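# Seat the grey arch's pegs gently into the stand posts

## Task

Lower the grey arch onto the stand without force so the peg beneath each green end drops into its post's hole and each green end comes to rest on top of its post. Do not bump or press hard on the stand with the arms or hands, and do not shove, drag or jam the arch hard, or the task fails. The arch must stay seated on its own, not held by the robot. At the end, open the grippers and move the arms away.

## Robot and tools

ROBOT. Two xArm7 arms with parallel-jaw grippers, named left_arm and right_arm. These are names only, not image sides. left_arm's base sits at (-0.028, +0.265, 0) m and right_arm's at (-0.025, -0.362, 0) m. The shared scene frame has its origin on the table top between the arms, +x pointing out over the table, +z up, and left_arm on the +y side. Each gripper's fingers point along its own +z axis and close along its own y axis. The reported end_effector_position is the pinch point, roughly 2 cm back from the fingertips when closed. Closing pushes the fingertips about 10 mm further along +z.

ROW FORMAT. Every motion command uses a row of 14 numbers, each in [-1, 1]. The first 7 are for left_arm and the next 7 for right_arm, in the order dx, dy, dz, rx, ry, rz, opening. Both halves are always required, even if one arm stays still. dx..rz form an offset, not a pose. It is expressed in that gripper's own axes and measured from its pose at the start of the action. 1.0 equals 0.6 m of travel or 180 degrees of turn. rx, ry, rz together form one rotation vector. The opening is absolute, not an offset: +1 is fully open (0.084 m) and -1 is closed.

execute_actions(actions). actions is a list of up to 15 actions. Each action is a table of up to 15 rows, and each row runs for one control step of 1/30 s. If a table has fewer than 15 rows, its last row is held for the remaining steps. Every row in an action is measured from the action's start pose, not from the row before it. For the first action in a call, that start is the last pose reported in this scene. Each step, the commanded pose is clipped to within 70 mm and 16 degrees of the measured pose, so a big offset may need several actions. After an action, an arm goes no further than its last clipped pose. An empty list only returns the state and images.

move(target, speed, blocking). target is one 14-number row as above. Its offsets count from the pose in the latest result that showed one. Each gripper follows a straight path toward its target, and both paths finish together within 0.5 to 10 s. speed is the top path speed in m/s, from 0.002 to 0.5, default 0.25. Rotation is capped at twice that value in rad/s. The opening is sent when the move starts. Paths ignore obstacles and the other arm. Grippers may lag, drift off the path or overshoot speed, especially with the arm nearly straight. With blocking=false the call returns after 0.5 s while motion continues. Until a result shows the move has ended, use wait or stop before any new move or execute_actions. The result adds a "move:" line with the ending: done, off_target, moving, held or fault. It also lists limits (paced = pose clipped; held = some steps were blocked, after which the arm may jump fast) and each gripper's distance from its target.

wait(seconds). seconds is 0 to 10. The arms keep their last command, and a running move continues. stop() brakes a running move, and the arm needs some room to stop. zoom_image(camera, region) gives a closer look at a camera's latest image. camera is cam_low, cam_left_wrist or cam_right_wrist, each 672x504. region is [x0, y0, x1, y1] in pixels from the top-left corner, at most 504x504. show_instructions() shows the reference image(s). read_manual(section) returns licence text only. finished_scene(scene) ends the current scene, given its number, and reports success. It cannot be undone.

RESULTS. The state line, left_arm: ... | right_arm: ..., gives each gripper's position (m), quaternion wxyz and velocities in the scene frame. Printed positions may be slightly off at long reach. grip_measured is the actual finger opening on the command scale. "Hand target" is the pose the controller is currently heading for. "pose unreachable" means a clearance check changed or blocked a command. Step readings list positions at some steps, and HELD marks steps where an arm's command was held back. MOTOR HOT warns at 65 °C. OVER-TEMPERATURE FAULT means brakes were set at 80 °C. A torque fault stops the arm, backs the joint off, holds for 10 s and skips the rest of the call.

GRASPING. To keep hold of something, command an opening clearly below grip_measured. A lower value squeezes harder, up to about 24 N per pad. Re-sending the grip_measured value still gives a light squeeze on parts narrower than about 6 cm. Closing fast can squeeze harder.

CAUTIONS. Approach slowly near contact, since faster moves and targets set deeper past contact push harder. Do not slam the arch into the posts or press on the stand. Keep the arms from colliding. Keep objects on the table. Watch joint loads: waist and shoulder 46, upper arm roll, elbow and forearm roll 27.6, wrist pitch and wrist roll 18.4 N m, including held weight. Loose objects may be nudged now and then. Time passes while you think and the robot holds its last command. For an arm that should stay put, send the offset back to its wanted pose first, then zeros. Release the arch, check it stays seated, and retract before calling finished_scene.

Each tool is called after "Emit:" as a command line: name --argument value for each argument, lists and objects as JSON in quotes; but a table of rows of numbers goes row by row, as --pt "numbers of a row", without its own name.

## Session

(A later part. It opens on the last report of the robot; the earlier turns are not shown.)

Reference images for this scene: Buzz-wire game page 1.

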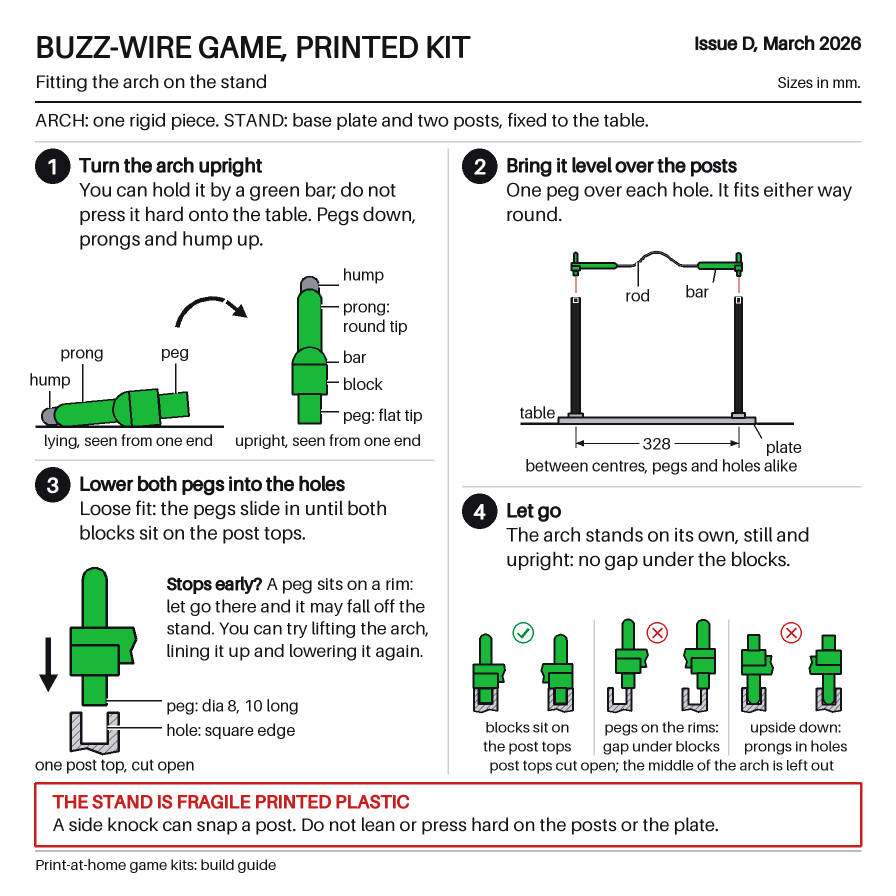

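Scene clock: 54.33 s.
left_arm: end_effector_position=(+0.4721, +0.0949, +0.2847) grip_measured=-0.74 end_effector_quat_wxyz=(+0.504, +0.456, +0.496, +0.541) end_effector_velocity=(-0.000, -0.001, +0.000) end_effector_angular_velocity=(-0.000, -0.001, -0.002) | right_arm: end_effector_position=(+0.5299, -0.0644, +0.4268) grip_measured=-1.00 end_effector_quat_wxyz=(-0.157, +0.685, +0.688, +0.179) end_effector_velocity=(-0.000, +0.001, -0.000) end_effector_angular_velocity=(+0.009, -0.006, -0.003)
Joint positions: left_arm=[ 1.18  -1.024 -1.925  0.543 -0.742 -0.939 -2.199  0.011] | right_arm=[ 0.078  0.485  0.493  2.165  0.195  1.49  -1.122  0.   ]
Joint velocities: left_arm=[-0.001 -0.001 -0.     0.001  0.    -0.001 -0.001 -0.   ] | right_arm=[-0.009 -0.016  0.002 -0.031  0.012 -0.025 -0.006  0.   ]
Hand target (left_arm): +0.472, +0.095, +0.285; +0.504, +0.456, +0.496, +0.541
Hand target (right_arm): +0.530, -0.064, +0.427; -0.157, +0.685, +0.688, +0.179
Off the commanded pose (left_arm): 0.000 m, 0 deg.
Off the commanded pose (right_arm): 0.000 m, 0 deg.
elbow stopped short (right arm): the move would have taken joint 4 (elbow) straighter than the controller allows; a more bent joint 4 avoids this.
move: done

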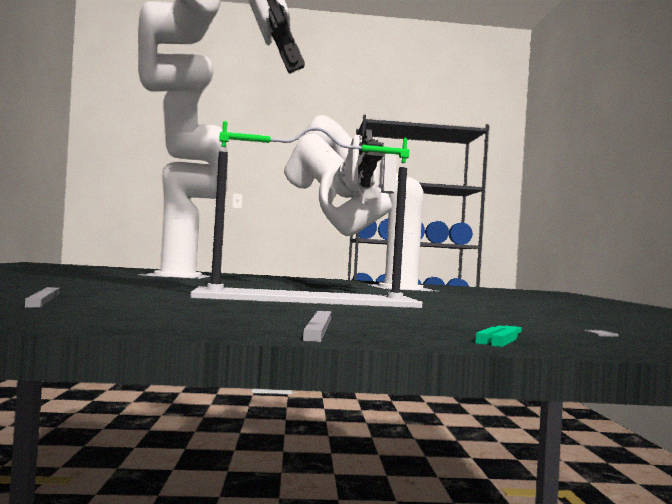

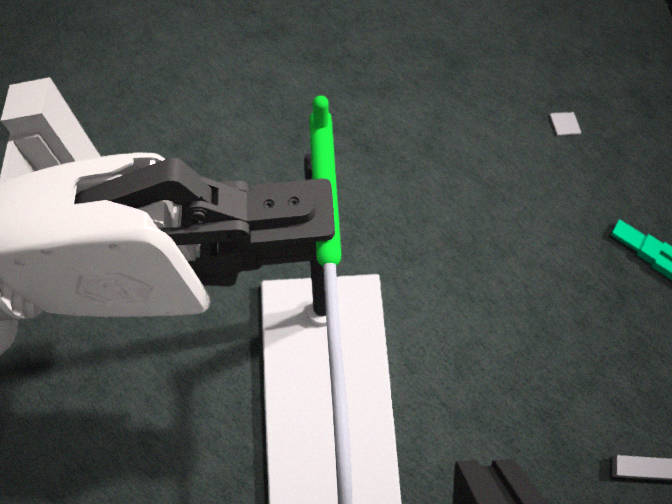

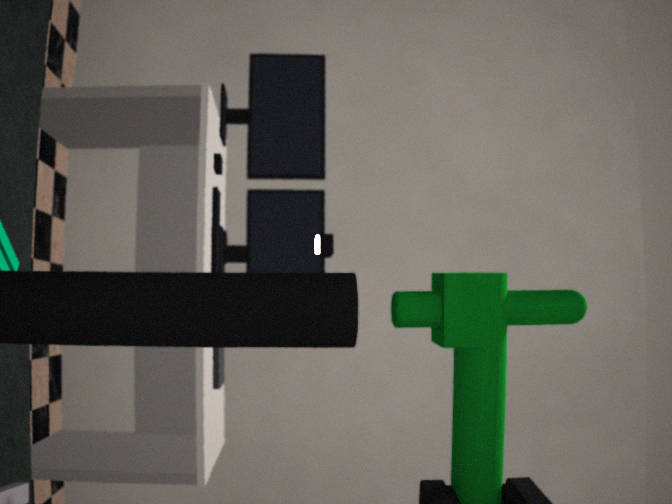

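Emit:
move --target '[0,-0.0065,-0.0035,0,0.002,0,-1,0,0,0,0,0,0,-1]' --speed 0.02

Emit:
zoom_image --camera "cam_left_wrist" --region '[270,80,380,190]'

Emit:
move --target '[0,0,0,0,0,0,-1,-0.259,0.021,-0.154,0,-0.15,0,-1]' --speed 0.25

Emit:
zoom_image --camera "cam_left_wrist" --region '[290,195,390,295]'

Emit:
zoom_image --camera "cam_low" --region '[200,100,430,200]'

Scene clock: 63.23 s.
left_arm: end_effector_position=(+0.4704, +0.0948, +0.2807) grip_measured=-0.74 end_effector_quat_wxyz=(+0.502, +0.454, +0.498, +0.542) end_effector_velocity=(-0.000, -0.000, -0.001) end_effector_angular_velocity=(+0.003, -0.001, +0.001) | right_arm: end_effector_position=(+0.5299, -0.0644, +0.4268) grip_measured=-1.00 end_effector_quat_wxyz=(-0.157, +0.685, +0.688, +0.179) end_effector_velocity=(-0.000, +0.000, -0.000) end_effector_angular_velocity=(+0.000, +0.002, -0.002)
Joint positions: left_arm=[ 1.176 -1.036 -1.938  0.544 -0.764 -0.933 -2.2    0.011] | right_arm=[ 0.078  0.485  0.493  2.165  0.195  1.489 -1.122  0.   ]
Joint velocities: left_arm=[-0.001 -0.006 -0.003  0.001 -0.006  0.002  0.001  0.   ] | right_arm=[ 0.     0.    -0.     0.001  0.     0.001  0.002  0.   ]
Hand target (left_arm): +0.470, +0.095, +0.281; +0.502, +0.454, +0.498, +0.542
Hand target (right_arm): +0.530, -0.064, +0.427; -0.157, +0.685, +0.688, +0.179
Off the commanded pose (left_arm): 0.000 m, 0 deg.
Off the commanded pose (right_arm): 0.000 m, 0 deg.
move: done

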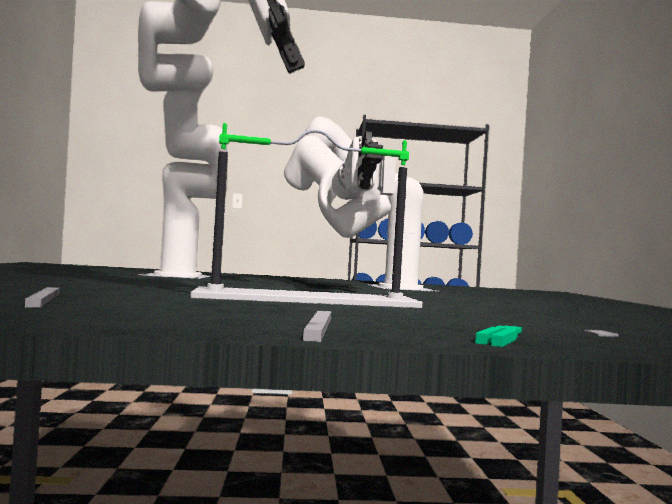

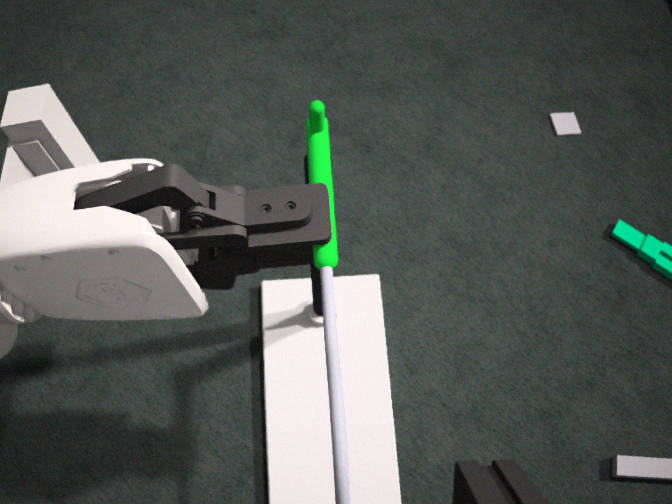

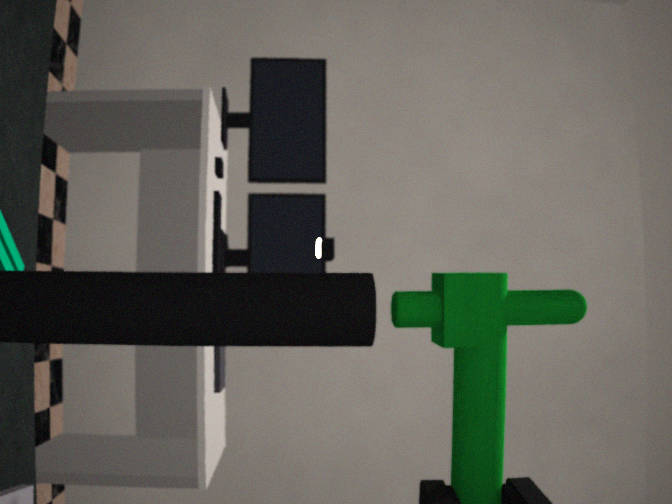

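Region (270, 80, 380, 190) of cam_left_wrist's 672x504 image, scaled by 4.582, with more detail than that image has.

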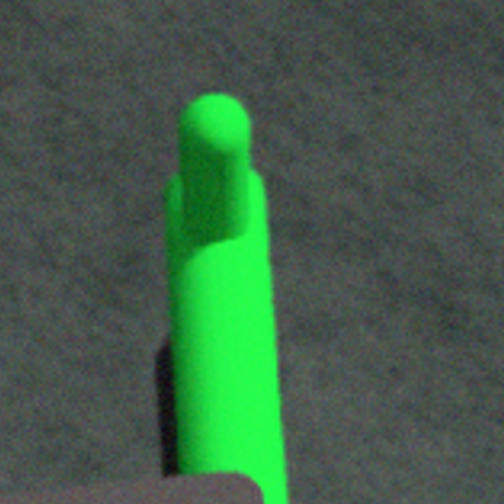

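Scene clock: 64.73 s.
left_arm: end_effector_position=(+0.4704, +0.0948, +0.2807) grip_measured=-0.74 end_effector_quat_wxyz=(+0.502, +0.454, +0.498, +0.542) end_effector_velocity=(-0.000, +0.000, +0.000) end_effector_angular_velocity=(-0.001, -0.002, +0.001) | right_arm: end_effector_position=(+0.5417, -0.2446, +0.4369) grip_measured=-1.00 end_effector_quat_wxyz=(+0.009, +0.708, +0.706, +0.016) end_effector_velocity=(+0.001, -0.003, +0.002) end_effector_angular_velocity=(-0.008, +0.012, -0.001)
Joint positions: left_arm=[ 1.176 -1.036 -1.938  0.544 -0.764 -0.933 -2.2    0.011] | right_arm=[ 0.138  0.629  0.328  2.609 -0.209  1.96  -1.299  0.   ]
Joint velocities: left_arm=[ 0.     0.    -0.    -0.001 -0.002 -0.002 -0.     0.   ] | right_arm=[ 0.055  0.113 -0.024  0.216 -0.032  0.112 -0.017  0.   ]
Hand target (left_arm): +0.470, +0.095, +0.281; +0.502, +0.454, +0.498, +0.542
Hand target (right_arm): +0.542, -0.245, +0.437; +0.009, +0.708, +0.706, +0.015
Off the commanded pose (left_arm): 0.000 m, 0 deg.
Off the commanded pose (right_arm): 0.000 m, 0 deg.
move: done

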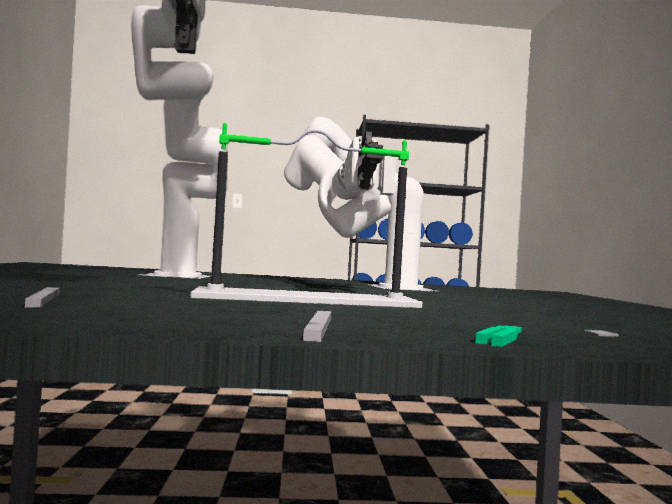

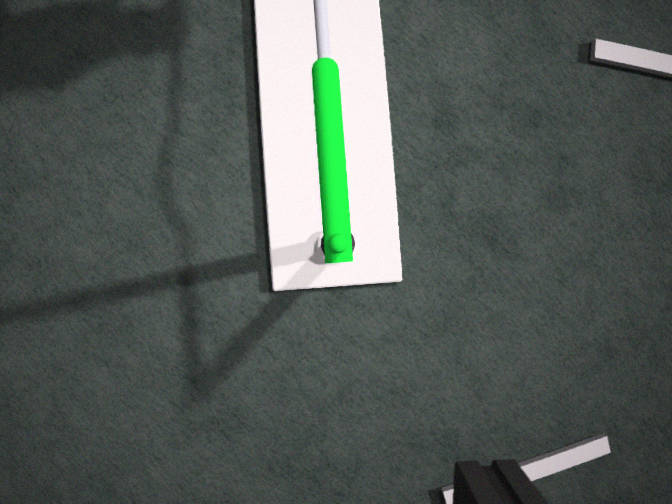

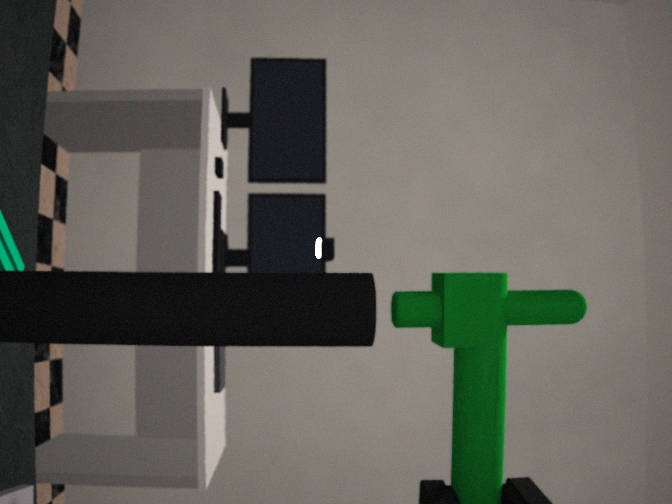

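Region (290, 195, 390, 295) of cam_left_wrist's 672x504 image, scaled by 5.040, with more detail than that image has.

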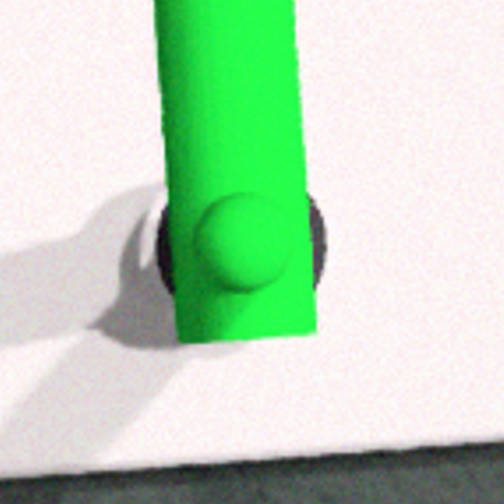

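Region (200, 100, 430, 200) of cam_low's 672x504 image, scaled by 2.191, with more detail than that image has; it fills the top 219 rows of this view, and the rest is white.

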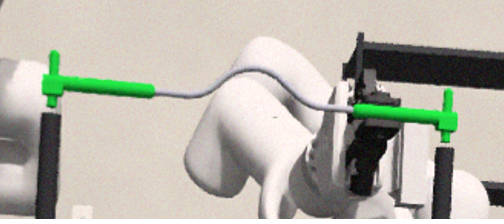

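Aligned. Lower slowly 8 mm.

Emit:
move --target '[0,-0.0133,-0.0012,0,0,0,-1,0,0,0,0,0,0,-1]' --speed 0.008

Emit:
zoom_image --camera "cam_low" --region '[200,100,430,200]'

Scene clock: 67.67 s.
left_arm: end_effector_position=(+0.4704, +0.0948, +0.2727) grip_measured=-0.74 end_effector_quat_wxyz=(+0.502, +0.454, +0.498, +0.542) end_effector_velocity=(+0.000, -0.001, -0.001) end_effector_angular_velocity=(-0.001, +0.000, -0.001) | right_arm: end_effector_position=(+0.5417, -0.2446, +0.4370) grip_measured=-1.00 end_effector_quat_wxyz=(+0.009, +0.708, +0.706, +0.016) end_effector_velocity=(-0.000, +0.001, -0.000) end_effector_angular_velocity=(+0.001, +0.000, +0.002)
Joint positions: left_arm=[ 1.191 -1.055 -1.962  0.549 -0.778 -0.942 -2.213  0.011] | right_arm=[ 0.139  0.631  0.327  2.612 -0.21   1.962 -1.3    0.   ]
Joint velocities: left_arm=[ 0.002 -0.001 -0.003  0.002 -0.001 -0.001 -0.001  0.   ] | right_arm=[-0.002 -0.007  0.001 -0.013  0.003 -0.006 -0.     0.   ]
Hand target (left_arm): +0.470, +0.095, +0.273; +0.502, +0.454, +0.498, +0.542
Hand target (right_arm): +0.542, -0.245, +0.437; +0.009, +0.708, +0.706, +0.016
Off the commanded pose (left_arm): 0.000 m, 0 deg.
Off the commanded pose (right_arm): 0.000 m, 0 deg.
move: done

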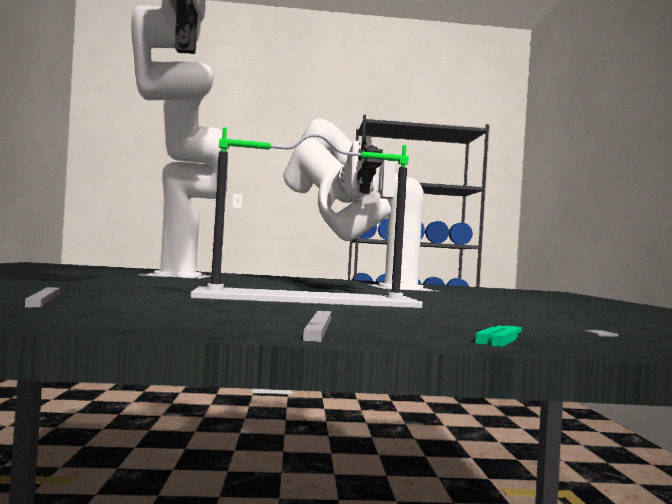

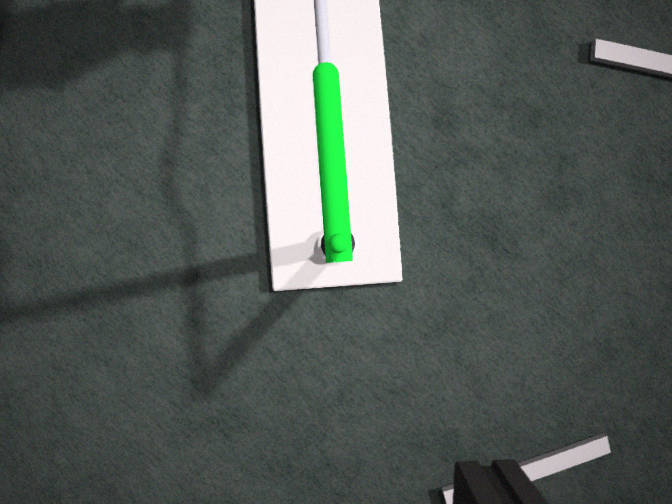

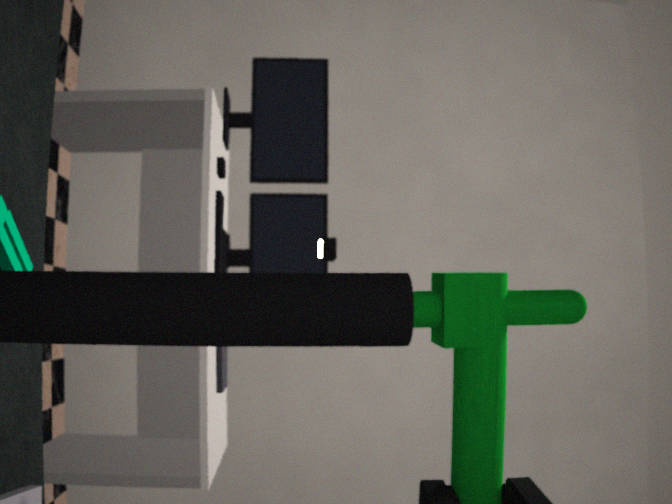

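Region (200, 100, 430, 200) of cam_low's 672x504 image, scaled by 2.191, with more detail than that image has; it fills the top 219 rows of this view, and the rest is white.

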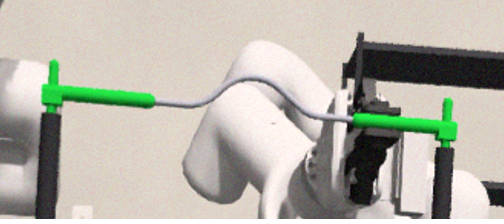

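Remaining ≈6.5 mm; lower 5.

Emit:
move --target '[0,-0.0085,-0.0008,0,0,0,-1,0,0,0,0,0,0,-1]' --speed 0.008

Emit:
zoom_image --camera "cam_low" --region '[190,110,280,190]'

Scene clock: 70.53 s.
left_arm: end_effector_position=(+0.4704, +0.0948, +0.2677) grip_measured=-0.74 end_effector_quat_wxyz=(+0.502, +0.454, +0.498, +0.542) end_effector_velocity=(+0.000, -0.000, -0.001) end_effector_angular_velocity=(-0.003, -0.001, -0.000) | right_arm: end_effector_position=(+0.5417, -0.2446, +0.4369) grip_measured=-1.00 end_effector_quat_wxyz=(+0.009, +0.708, +0.706, +0.016) end_effector_velocity=(-0.000, +0.000, +0.000) end_effector_angular_velocity=(+0.001, -0.000, +0.001)
Joint positions: left_arm=[ 1.199 -1.067 -1.977  0.552 -0.786 -0.947 -2.222  0.011] | right_arm=[ 0.139  0.631  0.327  2.612 -0.21   1.962 -1.3    0.   ]
Joint velocities: left_arm=[ 0.002 -0.001 -0.003  0.001 -0.002 -0.002 -0.003  0.   ] | right_arm=[ 0.     0.001 -0.     0.002  0.001  0.001 -0.001  0.   ]
Hand target (left_arm): +0.470, +0.095, +0.268; +0.502, +0.454, +0.498, +0.542
Hand target (right_arm): +0.542, -0.245, +0.437; +0.009, +0.708, +0.706, +0.016
Off the commanded pose (left_arm): 0.000 m, 0 deg.
Off the commanded pose (right_arm): 0.000 m, 0 deg.
move: done

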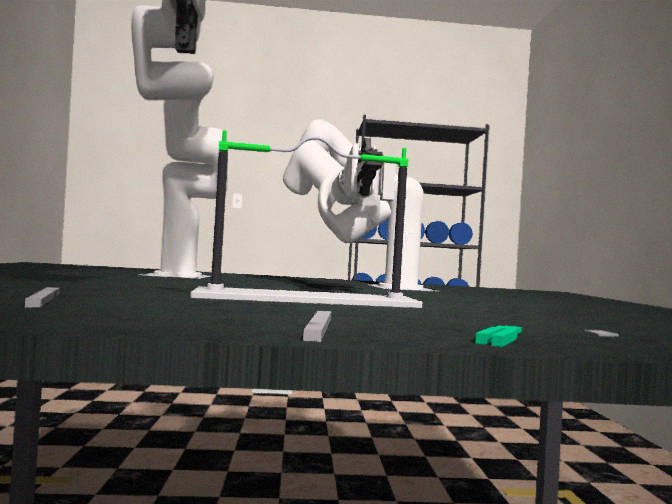

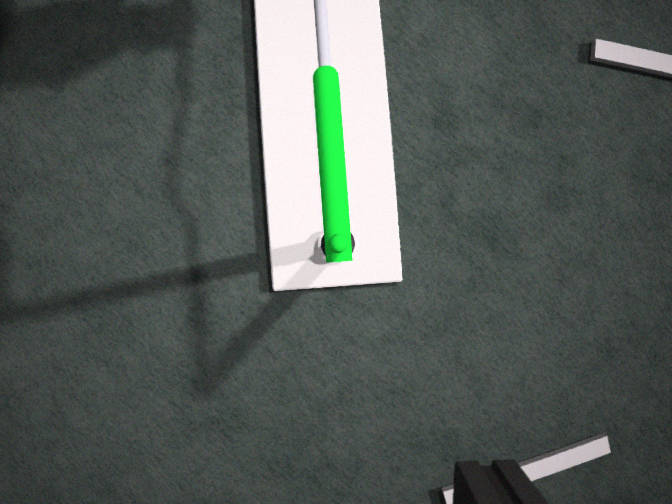

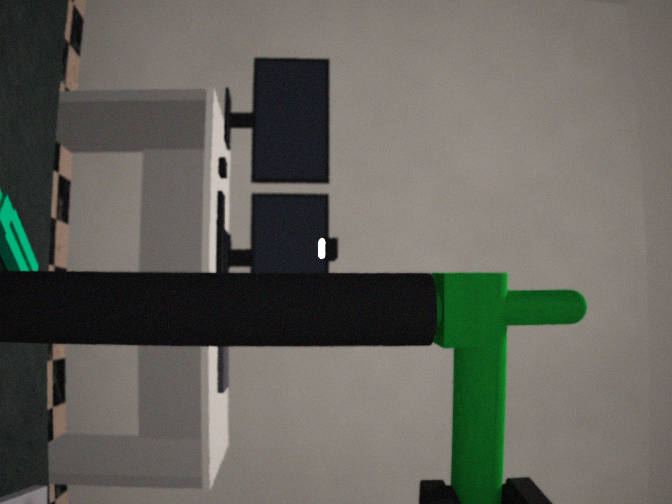

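Region (190, 110, 280, 190) of cam_low's 672x504 image, scaled by 5.600, with more detail than that image has.

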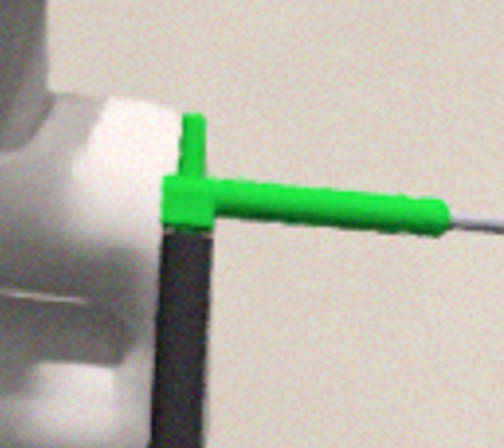

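Emit:
move --target '[0,-0.0015,0,0,0,0,-1,0,0,0,0,0,0,-1]' --speed 0.008

Emit:
move --target '[0,0,0,0,0,0,0,0,0,0,0,0,0,-1]'

Emit:
move --target '[0,0,-0.15,0,0,0,0,-0.1,-0.1,0,0,0,0,-1]' --speed 0.15

Emit:
zoom_image --camera "cam_low" --region '[200,100,430,200]'

Scene clock: 74.17 s.
left_arm: end_effector_position=(+0.4704, +0.0948, +0.2668) grip_measured=-0.74 end_effector_quat_wxyz=(+0.502, +0.454, +0.498, +0.542) end_effector_velocity=(+0.000, +0.000, +0.001) end_effector_angular_velocity=(-0.002, -0.003, +0.001) | right_arm: end_effector_position=(+0.5417, -0.2446, +0.4369) grip_measured=-1.00 end_effector_quat_wxyz=(+0.009, +0.708, +0.706, +0.016) end_effector_velocity=(-0.000, -0.000, +0.000) end_effector_angular_velocity=(-0.000, +0.000, -0.000)
Joint positions: left_arm=[ 1.201 -1.069 -1.98   0.553 -0.788 -0.948 -2.224  0.011] | right_arm=[ 0.139  0.631  0.327  2.612 -0.21   1.962 -1.3    0.   ]
Joint velocities: left_arm=[ 0.001  0.001  0.     0.001 -0.002 -0.001 -0.    -0.   ] | right_arm=[-0. -0. -0. -0.  0. -0. -0.  0.]
Hand target (left_arm): +0.470, +0.095, +0.267; +0.502, +0.454, +0.498, +0.542
Hand target (right_arm): +0.542, -0.245, +0.437; +0.009, +0.708, +0.706, +0.016
Off the commanded pose (left_arm): 0.000 m, 0 deg.
Off the commanded pose (right_arm): 0.000 m, 0 deg.
move: done

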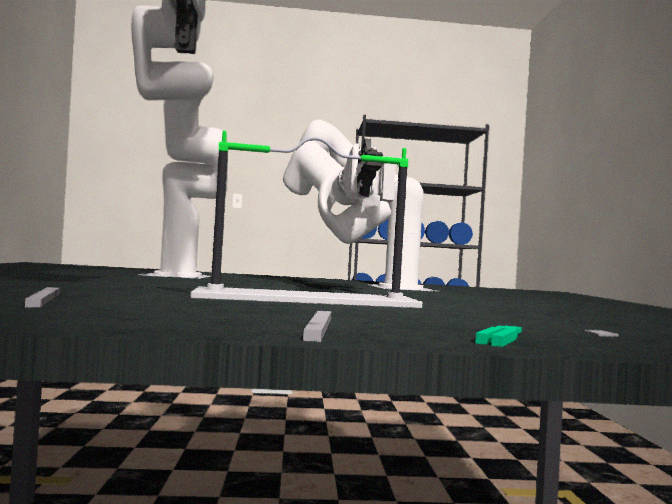

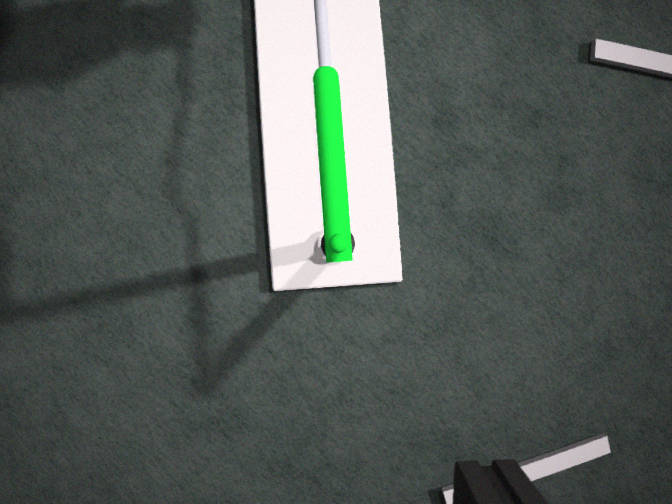

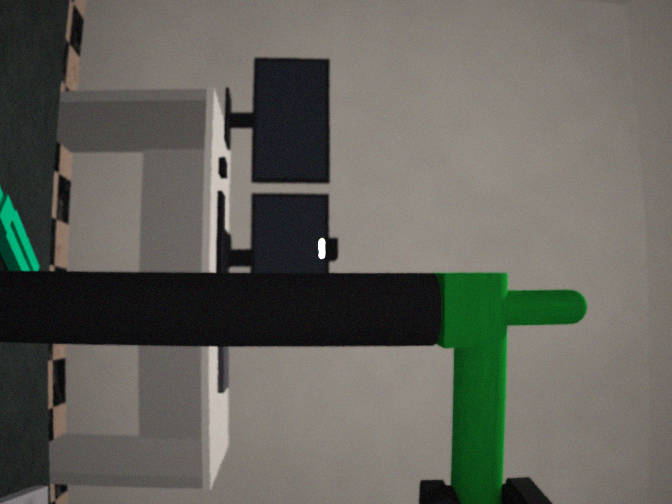

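Scene clock: 74.70 s.
left_arm: end_effector_position=(+0.4704, +0.0948, +0.2668) grip_measured=-0.01 end_effector_quat_wxyz=(+0.502, +0.454, +0.498, +0.542) end_effector_velocity=(-0.000, +0.000, -0.000) end_effector_angular_velocity=(+0.003, -0.001, +0.001) | right_arm: end_effector_position=(+0.5417, -0.2446, +0.4369) grip_measured=-1.00 end_effector_quat_wxyz=(+0.009, +0.708, +0.706, +0.016) end_effector_velocity=(-0.000, +0.000, -0.000) end_effector_angular_velocity=(+0.000, +0.001, -0.001)
Joint positions: left_arm=[ 1.201 -1.069 -1.98   0.553 -0.788 -0.948 -2.224  0.044] | right_arm=[ 0.139  0.631  0.327  2.612 -0.21   1.962 -1.3    0.   ]
Joint velocities: left_arm=[ 0.001 -0.002 -0.    -0.    -0.    -0.001  0.001  0.   ] | right_arm=[ 0.    -0.     0.    -0.001  0.    -0.     0.001  0.   ]
Hand target (left_arm): +0.470, +0.095, +0.267; +0.502, +0.454, +0.498, +0.542
Hand target (right_arm): +0.542, -0.245, +0.437; +0.009, +0.708, +0.706, +0.016
Off the commanded pose (left_arm): 0.000 m, 0 deg.
Off the commanded pose (right_arm): 0.000 m, 0 deg.
move: done

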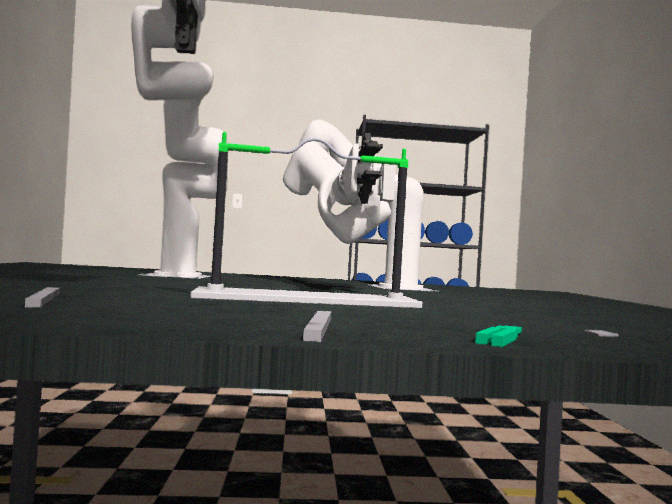

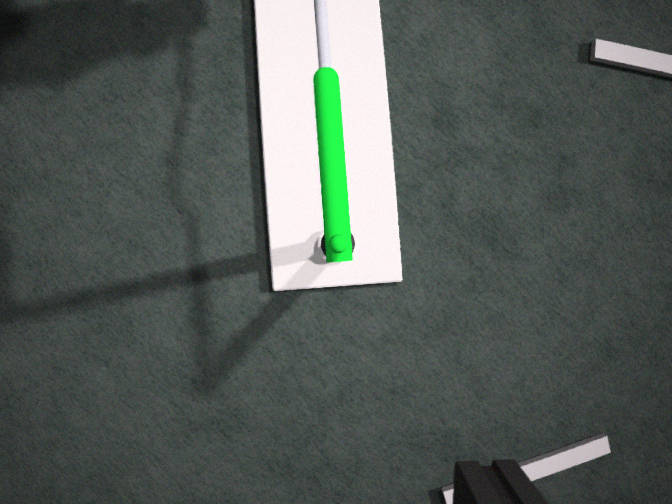

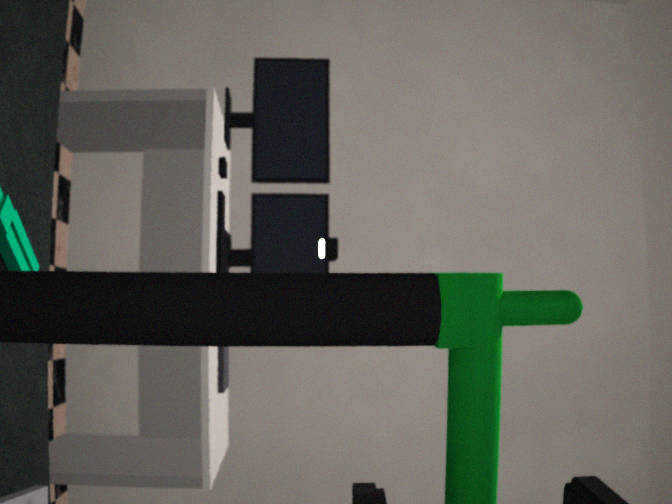

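Scene clock: 75.90 s.
left_arm: end_effector_position=(+0.3812, +0.0875, +0.2582) grip_measured=-0.01 end_effector_quat_wxyz=(+0.502, +0.454, +0.498, +0.542) end_effector_velocity=(-0.001, +0.000, -0.000) end_effector_angular_velocity=(+0.000, -0.000, +0.002) | right_arm: end_effector_position=(+0.4819, -0.3044, +0.4341) grip_measured=-1.00 end_effector_quat_wxyz=(+0.009, +0.708, +0.706, +0.015) end_effector_velocity=(+0.000, -0.001, +0.001) end_effector_angular_velocity=(+0.005, -0.012, -0.001)
Joint positions: left_arm=[ 0.888 -1.015 -2.051  0.364 -1.086 -0.932 -2.116  0.044] | right_arm=[-0.116  0.181  0.331  1.92  -0.056  1.713 -1.418  0.   ]
Joint velocities: left_arm=[-0.004  0.    -0.003 -0.    -0.009  0.002  0.005 -0.   ] | right_arm=[-0.006 -0.014 -0.002 -0.019  0.008 -0.018 -0.005  0.   ]
Hand target (left_arm): +0.381, +0.087, +0.258; +0.502, +0.454, +0.498, +0.542
Hand target (right_arm): +0.482, -0.305, +0.434; +0.009, +0.708, +0.706, +0.016
Off the commanded pose (left_arm): 0.000 m, 0 deg.
Off the commanded pose (right_arm): 0.000 m, 0 deg.
move: done

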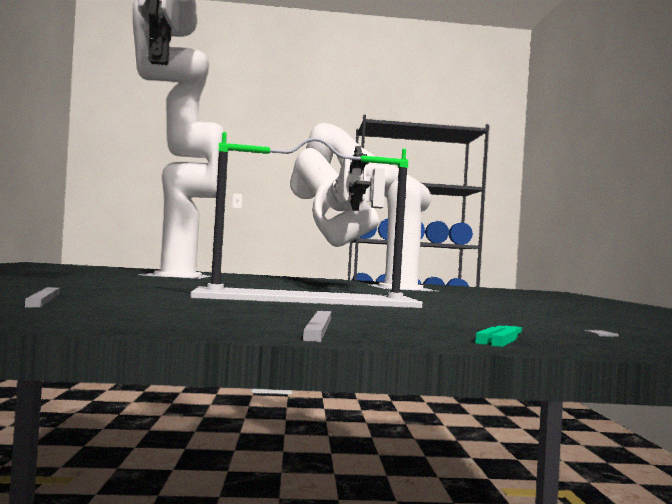

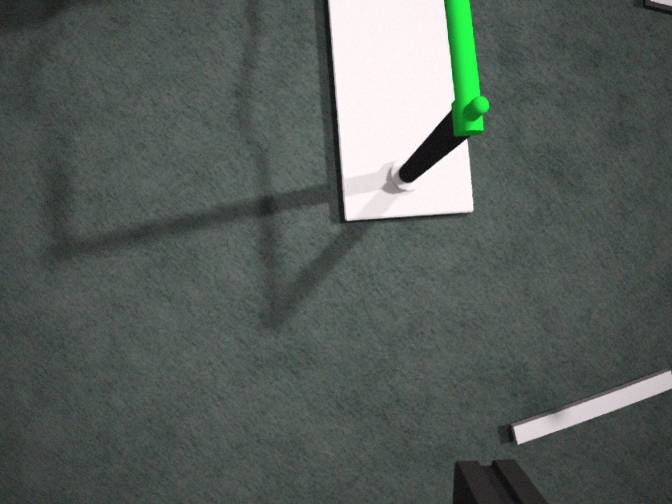

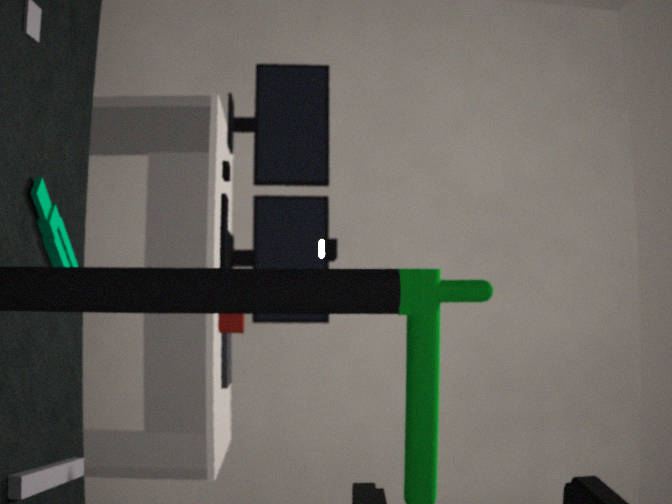

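Region (200, 100, 430, 200) of cam_low's 672x504 image, scaled by 2.191, with more detail than that image has; it fills the top 219 rows of this view, and the rest is white.

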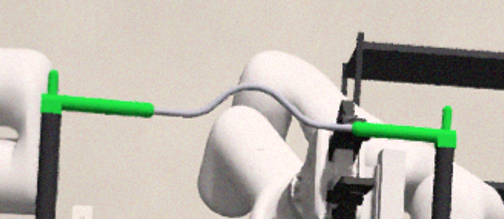

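Emit:
finished_scene --scene 2

The scene is finished: the task was done.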